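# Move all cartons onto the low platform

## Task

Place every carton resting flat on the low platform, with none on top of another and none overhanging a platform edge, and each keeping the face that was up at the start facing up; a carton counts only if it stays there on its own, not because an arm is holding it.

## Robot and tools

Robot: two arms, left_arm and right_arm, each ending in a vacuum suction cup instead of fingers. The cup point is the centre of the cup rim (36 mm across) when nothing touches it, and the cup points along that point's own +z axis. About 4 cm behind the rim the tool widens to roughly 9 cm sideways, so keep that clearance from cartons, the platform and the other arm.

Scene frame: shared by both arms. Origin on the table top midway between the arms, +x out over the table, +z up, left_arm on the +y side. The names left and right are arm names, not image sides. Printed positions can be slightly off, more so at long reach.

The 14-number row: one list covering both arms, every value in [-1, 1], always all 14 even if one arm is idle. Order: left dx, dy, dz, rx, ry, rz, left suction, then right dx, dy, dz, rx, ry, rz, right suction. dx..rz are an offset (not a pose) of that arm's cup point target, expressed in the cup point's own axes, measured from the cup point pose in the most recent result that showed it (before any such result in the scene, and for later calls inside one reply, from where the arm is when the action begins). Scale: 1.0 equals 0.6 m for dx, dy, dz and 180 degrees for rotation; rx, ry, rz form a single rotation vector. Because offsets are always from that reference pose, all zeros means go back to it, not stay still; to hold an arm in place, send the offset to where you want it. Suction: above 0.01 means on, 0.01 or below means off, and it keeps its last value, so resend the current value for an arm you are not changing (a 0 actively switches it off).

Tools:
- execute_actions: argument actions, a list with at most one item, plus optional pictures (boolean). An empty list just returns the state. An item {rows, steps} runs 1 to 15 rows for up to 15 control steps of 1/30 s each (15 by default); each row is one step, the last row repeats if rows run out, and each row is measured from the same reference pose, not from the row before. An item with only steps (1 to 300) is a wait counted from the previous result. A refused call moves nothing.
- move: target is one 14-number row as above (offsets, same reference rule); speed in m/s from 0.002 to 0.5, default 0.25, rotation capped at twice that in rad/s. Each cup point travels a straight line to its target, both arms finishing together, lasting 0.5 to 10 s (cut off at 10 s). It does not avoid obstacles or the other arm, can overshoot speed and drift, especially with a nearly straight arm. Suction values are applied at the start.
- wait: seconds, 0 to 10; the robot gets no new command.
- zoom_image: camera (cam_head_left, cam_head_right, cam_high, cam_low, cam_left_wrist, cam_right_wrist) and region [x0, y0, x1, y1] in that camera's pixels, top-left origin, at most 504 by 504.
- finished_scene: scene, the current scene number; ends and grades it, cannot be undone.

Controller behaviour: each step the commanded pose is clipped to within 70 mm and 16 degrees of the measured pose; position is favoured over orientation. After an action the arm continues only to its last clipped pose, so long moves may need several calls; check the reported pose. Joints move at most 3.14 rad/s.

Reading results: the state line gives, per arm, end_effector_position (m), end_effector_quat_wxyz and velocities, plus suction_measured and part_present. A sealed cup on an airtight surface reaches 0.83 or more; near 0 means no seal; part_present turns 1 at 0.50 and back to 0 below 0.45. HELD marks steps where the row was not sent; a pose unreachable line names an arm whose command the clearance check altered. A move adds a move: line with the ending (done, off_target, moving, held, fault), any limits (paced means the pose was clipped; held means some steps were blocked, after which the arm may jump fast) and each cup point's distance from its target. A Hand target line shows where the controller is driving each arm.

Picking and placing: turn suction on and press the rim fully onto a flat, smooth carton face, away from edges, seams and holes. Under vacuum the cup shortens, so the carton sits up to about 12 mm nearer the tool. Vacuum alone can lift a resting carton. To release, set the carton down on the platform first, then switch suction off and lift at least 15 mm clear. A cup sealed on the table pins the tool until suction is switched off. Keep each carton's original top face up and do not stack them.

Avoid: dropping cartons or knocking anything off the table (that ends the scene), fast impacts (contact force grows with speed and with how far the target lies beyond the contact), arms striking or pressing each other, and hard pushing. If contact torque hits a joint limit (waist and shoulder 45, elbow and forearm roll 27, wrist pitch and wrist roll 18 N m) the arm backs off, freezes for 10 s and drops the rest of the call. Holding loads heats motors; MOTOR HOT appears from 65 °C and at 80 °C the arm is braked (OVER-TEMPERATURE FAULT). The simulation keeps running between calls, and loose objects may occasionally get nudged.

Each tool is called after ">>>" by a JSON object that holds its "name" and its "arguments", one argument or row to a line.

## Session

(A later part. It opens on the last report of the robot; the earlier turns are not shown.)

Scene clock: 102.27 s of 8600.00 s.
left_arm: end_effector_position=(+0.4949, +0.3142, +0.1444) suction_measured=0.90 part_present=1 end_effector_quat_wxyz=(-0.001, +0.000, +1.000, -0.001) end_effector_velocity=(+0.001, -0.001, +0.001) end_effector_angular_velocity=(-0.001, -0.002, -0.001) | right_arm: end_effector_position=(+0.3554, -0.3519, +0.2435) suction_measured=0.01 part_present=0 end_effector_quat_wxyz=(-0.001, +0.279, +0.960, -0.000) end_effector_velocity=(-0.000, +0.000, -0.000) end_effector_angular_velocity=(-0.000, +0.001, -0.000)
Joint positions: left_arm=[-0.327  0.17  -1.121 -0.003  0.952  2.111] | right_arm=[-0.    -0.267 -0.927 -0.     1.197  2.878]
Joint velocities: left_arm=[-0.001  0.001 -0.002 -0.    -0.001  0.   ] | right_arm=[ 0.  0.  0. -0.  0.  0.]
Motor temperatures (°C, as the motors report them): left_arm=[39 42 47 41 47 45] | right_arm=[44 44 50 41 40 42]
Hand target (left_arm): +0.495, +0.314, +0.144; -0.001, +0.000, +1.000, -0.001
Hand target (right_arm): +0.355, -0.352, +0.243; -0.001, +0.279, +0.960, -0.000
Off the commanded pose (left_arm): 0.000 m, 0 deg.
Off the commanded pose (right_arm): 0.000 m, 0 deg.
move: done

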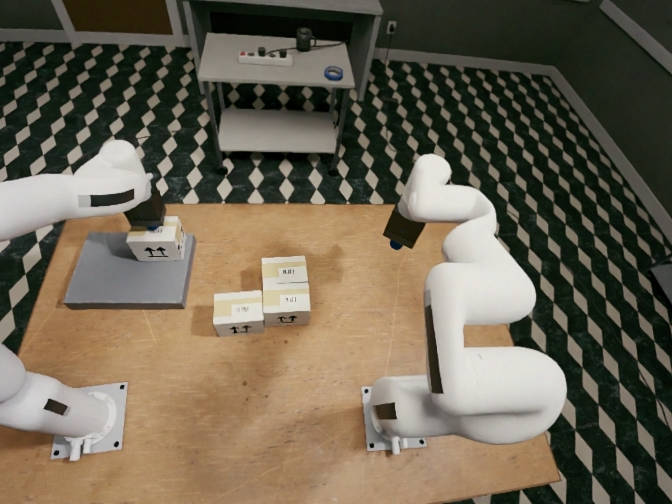

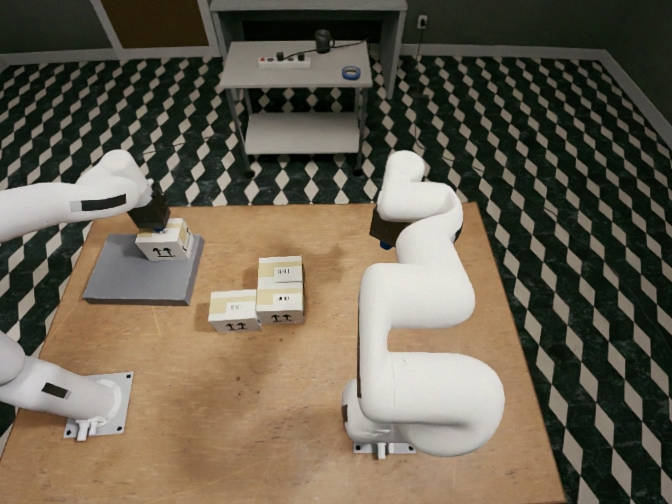

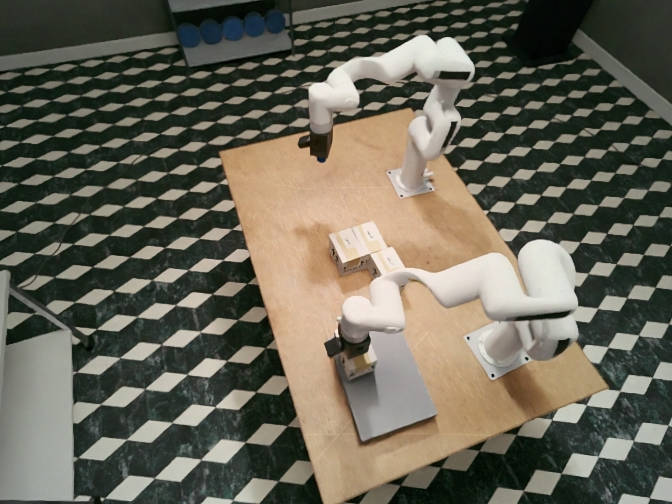

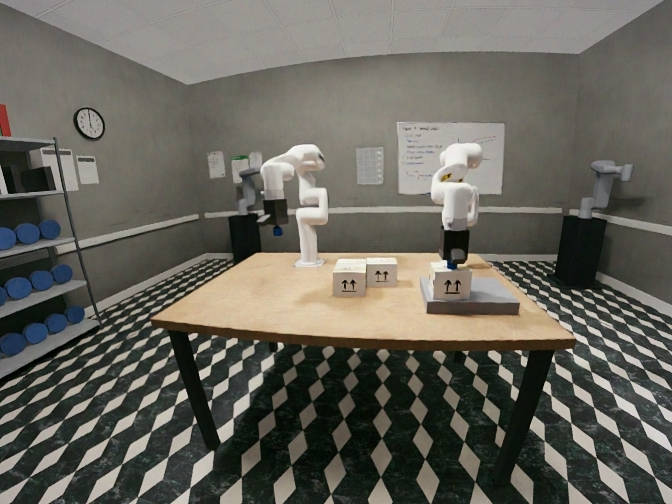

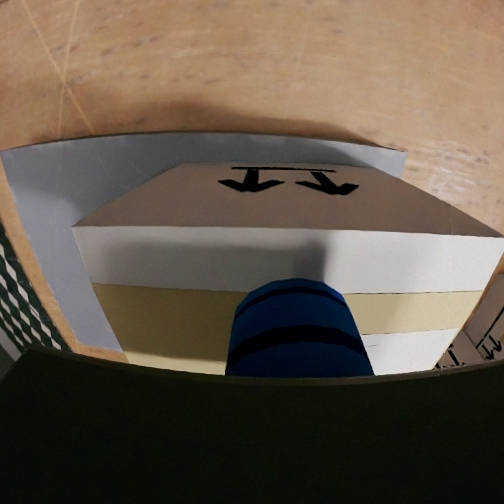

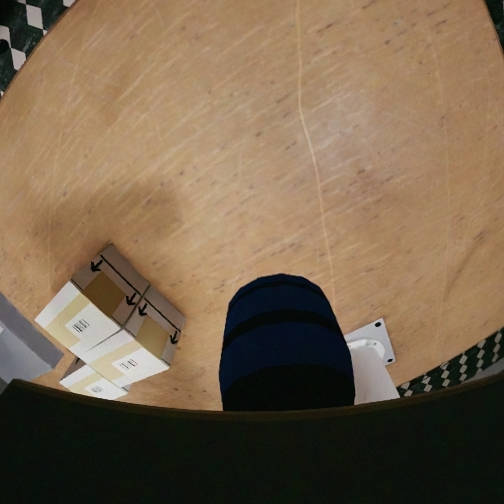

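>>> {"name": "execute_actions", "arguments": {
  "actions": [
    {"rows":[[0,0,0,0,0,0,0,0,0,0,0,0,0,0]],"steps":8}
  ],
  "pictures": false
}}

>>> {"name": "move", "arguments": {
  "target": [0,0,-0.13,0,0,0,0,0,0,0,0,0,0,0]
}}

>>> {"name": "move", "arguments": {
  "target": [0.39,-0.395,0.13,0,0,0,0,0,0,0,0,0,0,0],
  "speed": 0.3
}}

Scene clock: 108.73 s of 8600.00 s.
left_arm: end_effector_position=(+0.4962, +0.3140, +0.1466) suction_measured=0.00 part_present=0 end_effector_quat_wxyz=(+0.002, +0.000, +1.000, -0.002) end_effector_velocity=(-0.009, +0.002, -0.014) end_effector_angular_velocity=(+0.008, +0.033, -0.000) | right_arm: end_effector_position=(+0.3554, -0.3519, +0.2435) suction_measured=0.01 part_present=0 end_effector_quat_wxyz=(-0.001, +0.279, +0.960, -0.000) end_effector_velocity=(+0.000, -0.000, +0.000) end_effector_angular_velocity=(+0.000, -0.001, -0.000)
Joint positions: left_arm=[-0.327  0.168 -1.124 -0.003  0.952  2.111] | right_arm=[-0.    -0.267 -0.927 -0.     1.197  2.878]
Joint velocities: left_arm=[-0.001  0.012  0.019 -0.001  0.002 -0.   ] | right_arm=[-0.001 -0.     0.     0.    -0.    -0.   ]
Motor temperatures (°C, as the motors report them): left_arm=[39 42 47 41 47 45] | right_arm=[44 44 50 41 40 42]
Hand target (left_arm): +0.495, +0.314, +0.144; -0.001, +0.000, +1.000, -0.001
Hand target (right_arm): +0.355, -0.352, +0.243; -0.001, +0.279, +0.960, -0.000
Off the commanded pose (left_arm): 0.003 m, 0 deg.
Off the commanded pose (right_arm): 0.000 m, 0 deg.
Steps of this call (steps 1 to 90: nothing new was sent; then 3.20 s passed at rest; steps 91 to 98: all 8 steps of this action). Readings (end_effector_position | what the end effector reports):
91: left_arm (+0.4949, +0.3143, +0.1442) | right_arm (+0.3554, -0.3519, +0.2435) | left_arm suction_measured=0.85 part_present=1 | right_arm suction_measured=0.01 part_present=0
92: left_arm (+0.4949, +0.3143, +0.1444) | right_arm (+0.3554, -0.3519, +0.2435) | left_arm suction_measured=0.44 part_present=0 | right_arm suction_measured=0.01 part_present=0
94: left_arm (+0.4954, +0.3142, +0.1451) | right_arm (+0.3554, -0.3519, +0.2435) | left_arm suction_measured=0.01 part_present=0 | right_arm suction_measured=0.01 part_present=0
98: the state above

Scene clock: 109.80 s of 8600.00 s.
left_arm: end_effector_position=(+0.4953, +0.3148, +0.2223) suction_measured=0.00 part_present=0 end_effector_quat_wxyz=(-0.001, -0.000, +1.000, -0.001) end_effector_velocity=(+0.004, -0.001, +0.008) end_effector_angular_velocity=(-0.004, -0.017, -0.000) | right_arm: end_effector_position=(+0.3554, -0.3519, +0.2435) suction_measured=0.01 part_present=0 end_effector_quat_wxyz=(-0.001, +0.279, +0.960, -0.000) end_effector_velocity=(-0.000, +0.000, -0.000) end_effector_angular_velocity=(+0.000, +0.001, +0.001)
Joint positions: left_arm=[-0.326  0.094 -1.256 -0.002  1.164  2.111] | right_arm=[-0.    -0.267 -0.927 -0.     1.197  2.878]
Joint velocities: left_arm=[-0.    -0.005 -0.012 -0.     0.    -0.   ] | right_arm=[ 0.     0.     0.     0.     0.    -0.001]
Motor temperatures (°C, as the motors report them): left_arm=[39 42 47 41 47 45] | right_arm=[44 44 50 41 40 42]
Hand target (left_arm): +0.496, +0.315, +0.223; +0.000, -0.000, +1.000, -0.001
Hand target (right_arm): +0.355, -0.352, +0.243; -0.001, +0.279, +0.960, -0.000
Off the commanded pose (left_arm): 0.001 m, 0 deg.
Off the commanded pose (right_arm): 0.000 m, 0 deg.
move: done

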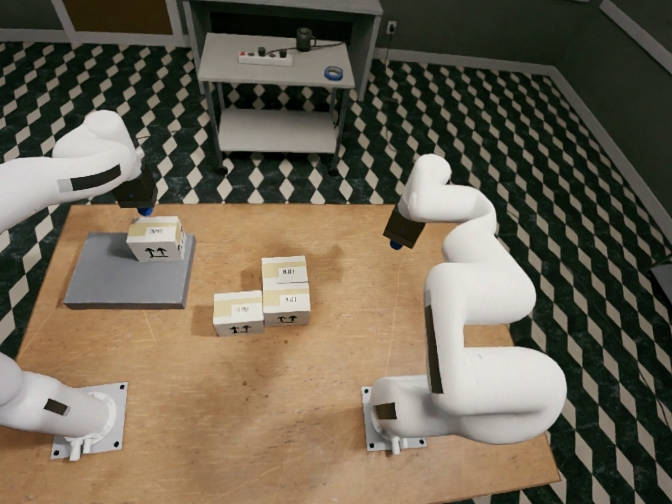

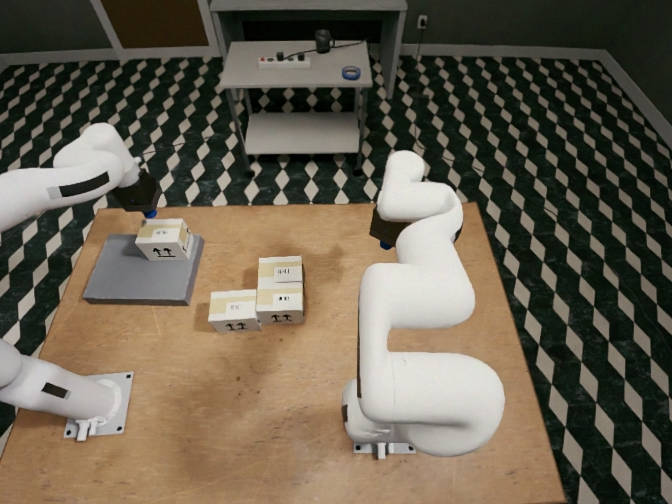

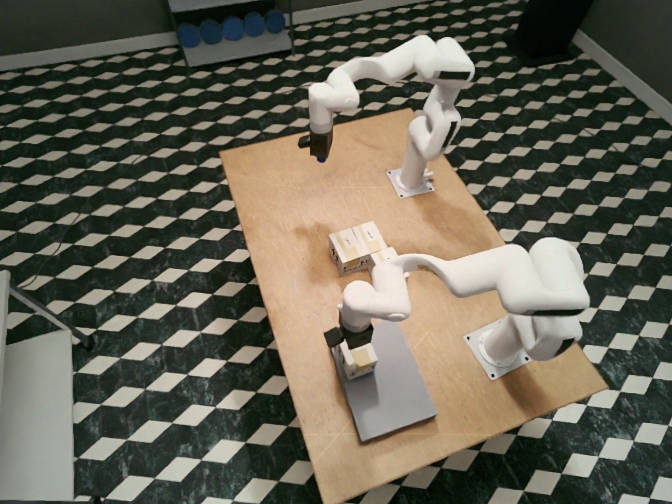

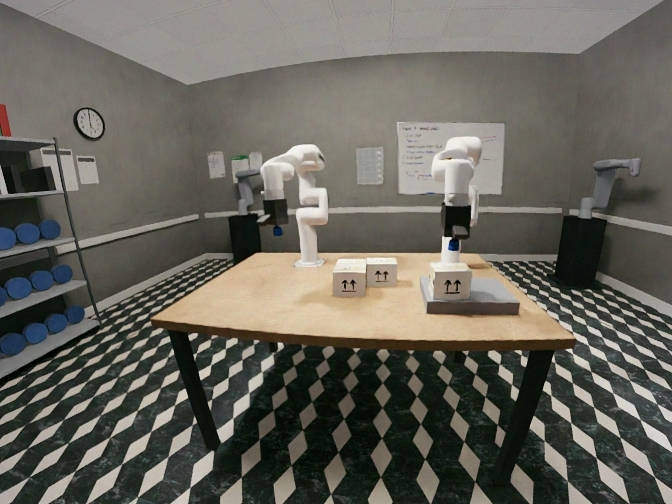

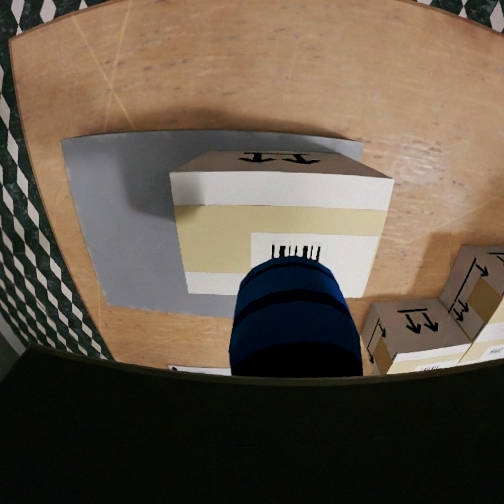

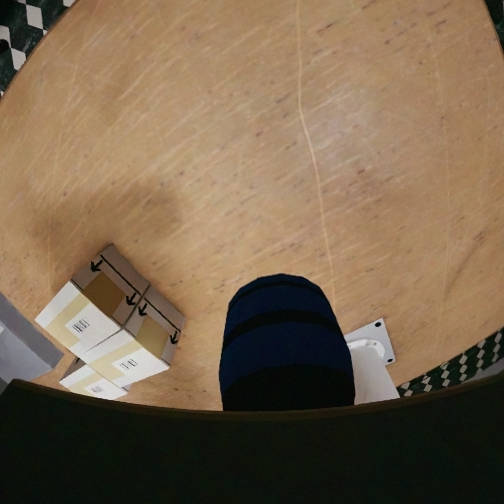

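Scene clock: 111.43 s of 8600.00 s.
left_arm: end_effector_position=(+0.2604, +0.0761, +0.1475) suction_measured=0.00 part_present=0 end_effector_quat_wxyz=(-0.002, -0.000, +1.000, -0.004) end_effector_velocity=(-0.002, -0.001, -0.001) end_effector_angular_velocity=(+0.002, +0.001, -0.002) | right_arm: end_effector_position=(+0.3554, -0.3519, +0.2435) suction_measured=0.01 part_present=0 end_effector_quat_wxyz=(-0.001, +0.279, +0.960, -0.000) end_effector_velocity=(-0.000, +0.000, -0.000) end_effector_angular_velocity=(+0.000, +0.000, -0.001)
Joint positions: left_arm=[-1.041 -0.033 -0.88  -0.01   0.908  1.401] | right_arm=[-0.    -0.267 -0.927 -0.     1.197  2.878]
Joint velocities: left_arm=[-0.006  0.002  0.001  0.    -0.    -0.003] | right_arm=[-0.     0.     0.     0.    -0.     0.001]
Motor temperatures (°C, as the motors report them): left_arm=[39 42 47 41 47 45] | right_arm=[44 44 50 41 40 42]
Hand target (left_arm): +0.260, +0.076, +0.147; -0.002, +0.000, +1.000, -0.004
Hand target (right_arm): +0.355, -0.352, +0.243; -0.001, +0.279, +0.960, -0.000
Off the commanded pose (left_arm): 0.003 m, 0 deg.
Off the commanded pose (right_arm): 0.000 m, 0 deg.
move: done

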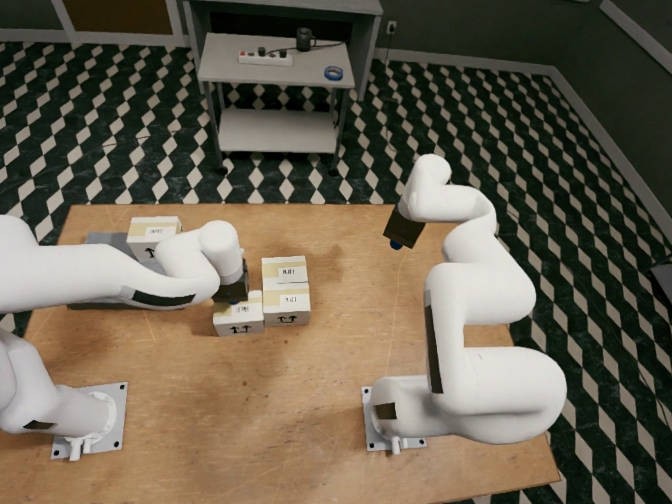

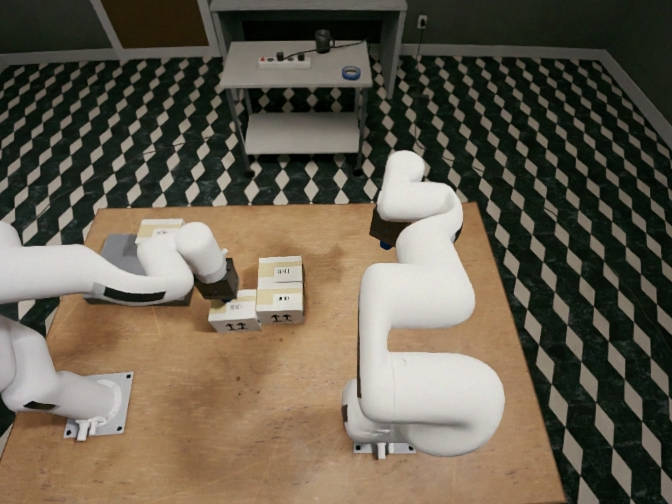

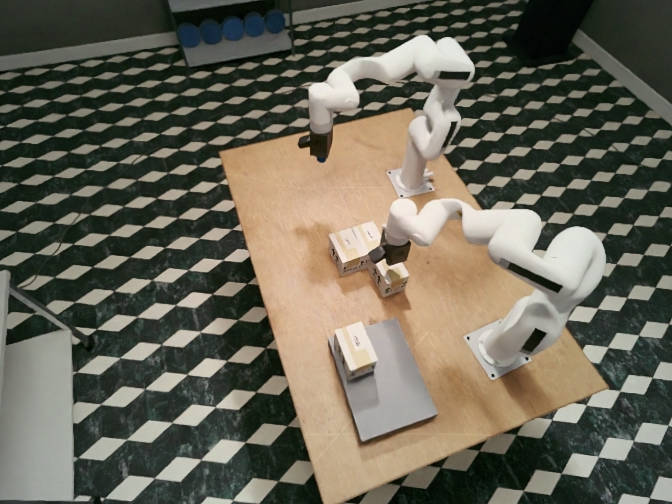

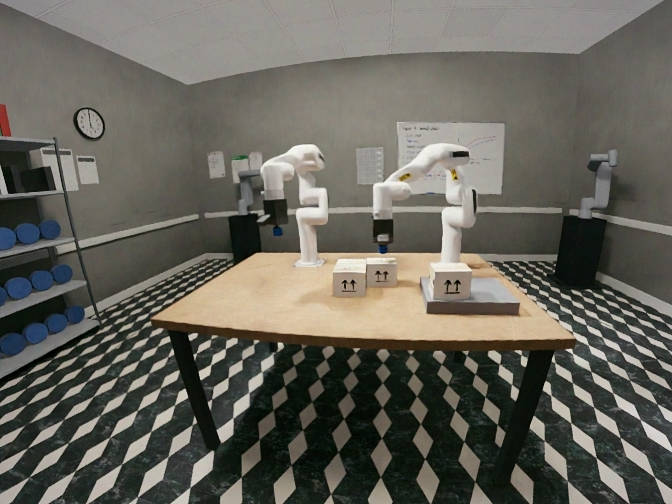

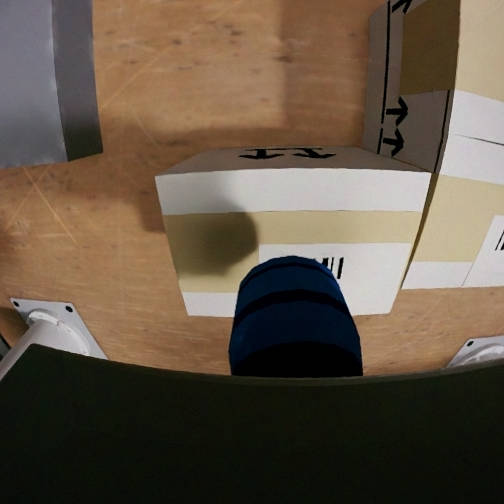

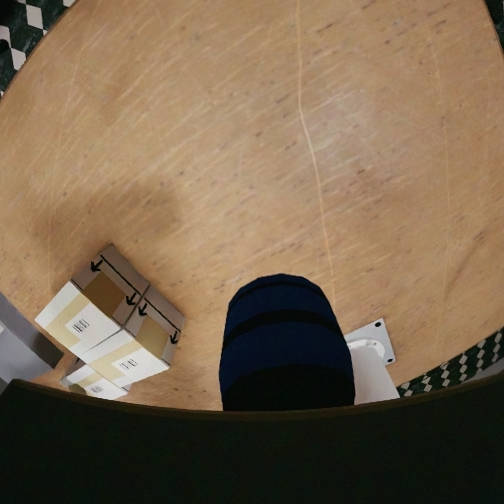

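>>> {"name": "move", "arguments": {
  "target": [-0.01,-0.008,0.065,0,0,0,0,0,0,0,0,0,0,0],
  "speed": 0.12
}}

>>> {"name": "move", "arguments": {
  "target": [0,0,0.022,0,0,0,1,0,0,0,0,0,0,0],
  "speed": 0.03
}}

Scene clock: 116.37 s of 8600.00 s.
left_arm: end_effector_position=(+0.2663, +0.0707, +0.1088) suction_measured=0.00 part_present=0 end_effector_quat_wxyz=(-0.001, +0.000, +1.000, -0.005) end_effector_velocity=(+0.000, +0.001, -0.001) end_effector_angular_velocity=(+0.001, +0.001, +0.002) | right_arm: end_effector_position=(+0.3554, -0.3519, +0.2435) suction_measured=0.01 part_present=0 end_effector_quat_wxyz=(-0.001, +0.279, +0.960, -0.000) end_effector_velocity=(-0.000, -0.000, -0.000) end_effector_angular_velocity=(-0.000, +0.001, -0.000)
Joint positions: left_arm=[-1.037  0.056 -0.861 -0.011  0.798  1.407] | right_arm=[-0.    -0.267 -0.927 -0.     1.197  2.878]
Joint velocities: left_arm=[ 0.002  0.001  0.003  0.    -0.002  0.   ] | right_arm=[-0.    -0.     0.    -0.     0.001  0.   ]
Motor temperatures (°C, as the motors report them): left_arm=[39 42 47 41 47 45] | right_arm=[44 44 50 41 40 42]
Hand target (left_arm): +0.266, +0.071, +0.108; -0.002, +0.000, +1.000, -0.004
Hand target (right_arm): +0.355, -0.352, +0.243; -0.001, +0.279, +0.960, -0.000
Off the commanded pose (left_arm): 0.000 m, 0 deg.
Off the commanded pose (right_arm): 0.000 m, 0 deg.
After step 90, 1.13 s passed at rest.
move: done

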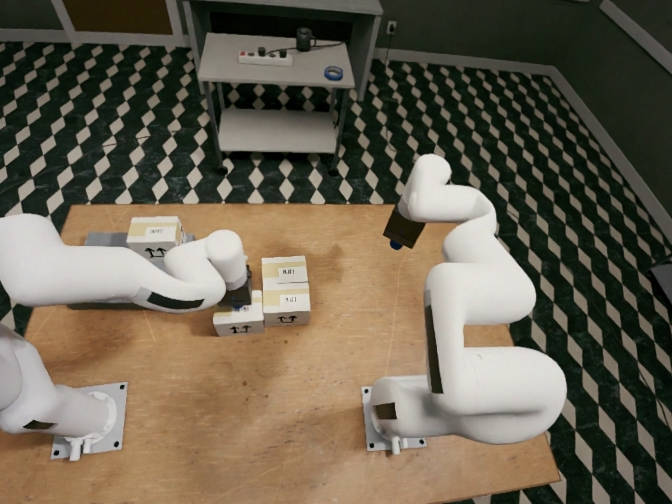

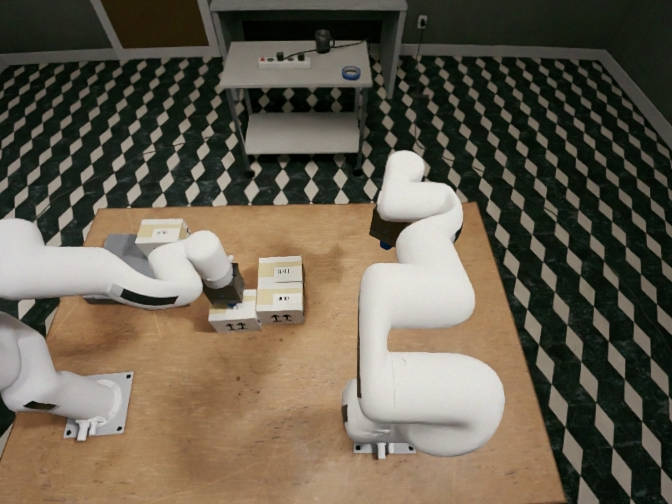

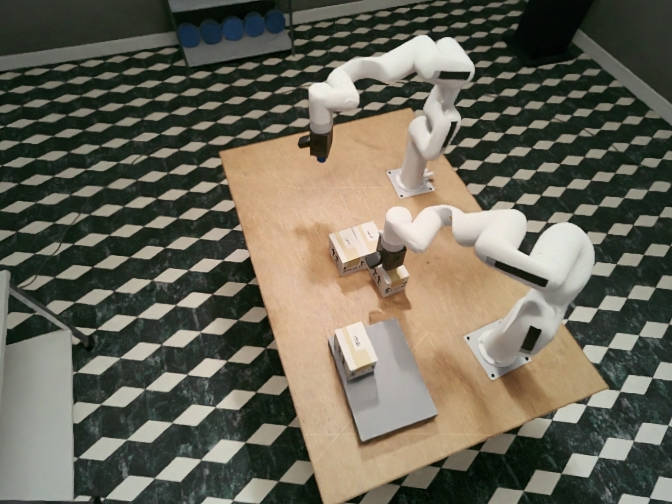

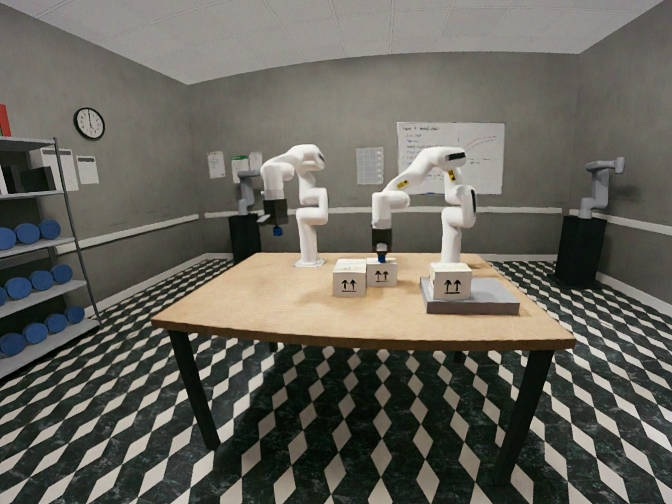

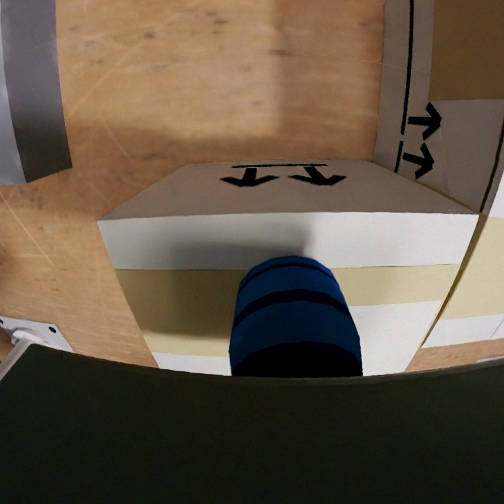

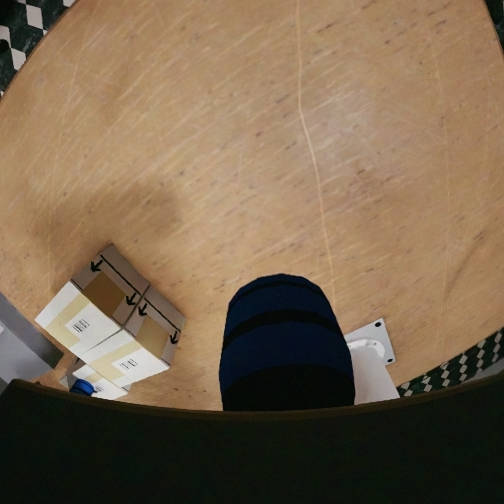

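Scene clock: 117.10 s of 8600.00 s.
left_arm: end_effector_position=(+0.2662, +0.0705, +0.0958) suction_measured=0.90 part_present=1 end_effector_quat_wxyz=(-0.001, +0.000, +1.000, -0.005) end_effector_velocity=(+0.000, -0.000, +0.001) end_effector_angular_velocity=(-0.002, -0.002, +0.000) | right_arm: end_effector_position=(+0.3554, -0.3519, +0.2435) suction_measured=0.01 part_present=0 end_effector_quat_wxyz=(-0.001, +0.279, +0.960, -0.000) end_effector_velocity=(+0.000, -0.000, +0.000) end_effector_angular_velocity=(+0.000, -0.001, -0.000)
Joint positions: left_arm=[-1.038  0.082 -0.848 -0.011  0.76   1.407] | right_arm=[-0.    -0.267 -0.927 -0.     1.197  2.878]
Joint velocities: left_arm=[ 0.    -0.002  0.001  0.    -0.003  0.   ] | right_arm=[-0.     0.    -0.     0.    -0.001  0.   ]
Motor temperatures (°C, as the motors report them): left_arm=[39 42 47 41 47 45] | right_arm=[44 44 50 41 40 42]
Hand target (left_arm): +0.266, +0.071, +0.096; -0.001, +0.000, +1.000, -0.005
Hand target (right_arm): +0.355, -0.352, +0.243; -0.001, +0.279, +0.960, -0.000
Off the commanded pose (left_arm): 0.000 m, 0 deg.
Off the commanded pose (right_arm): 0.000 m, 0 deg.
move: done

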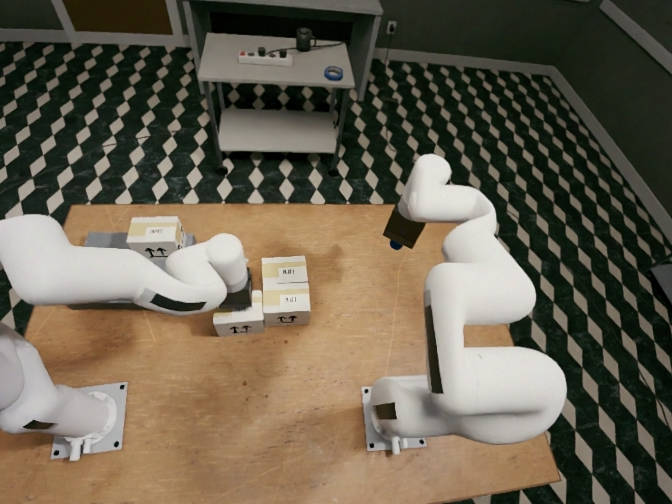

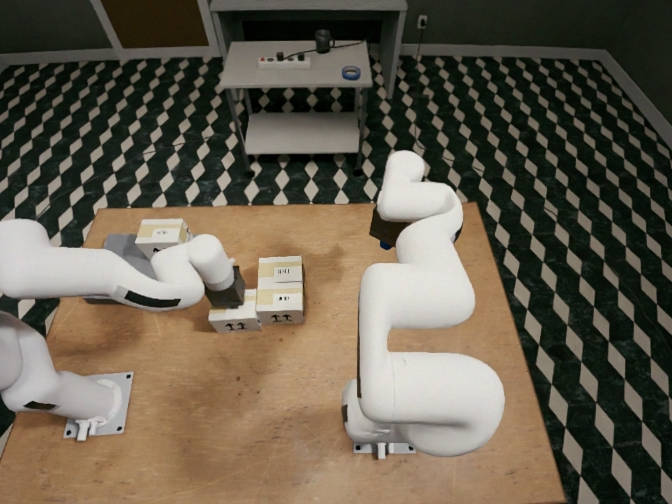

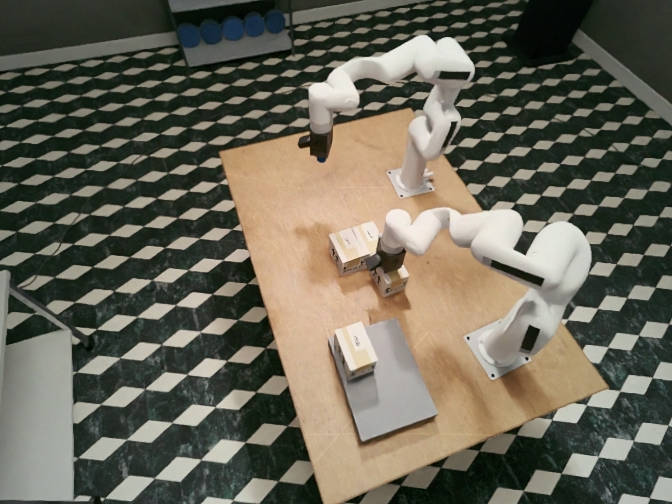

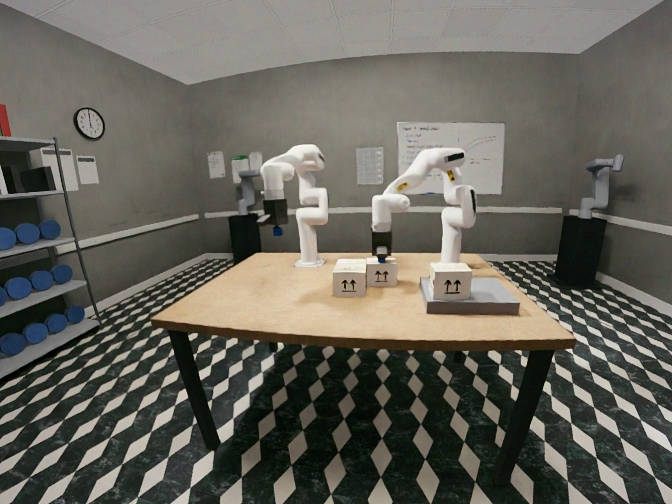

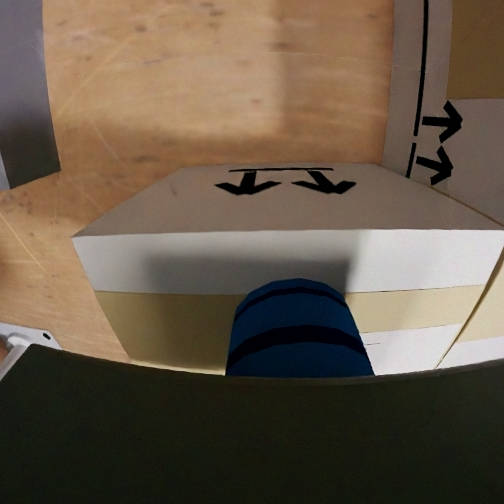

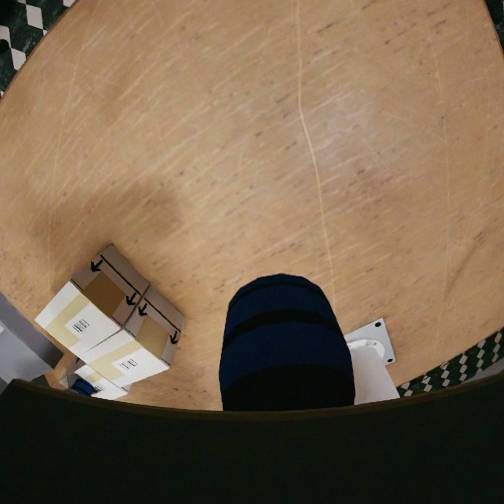

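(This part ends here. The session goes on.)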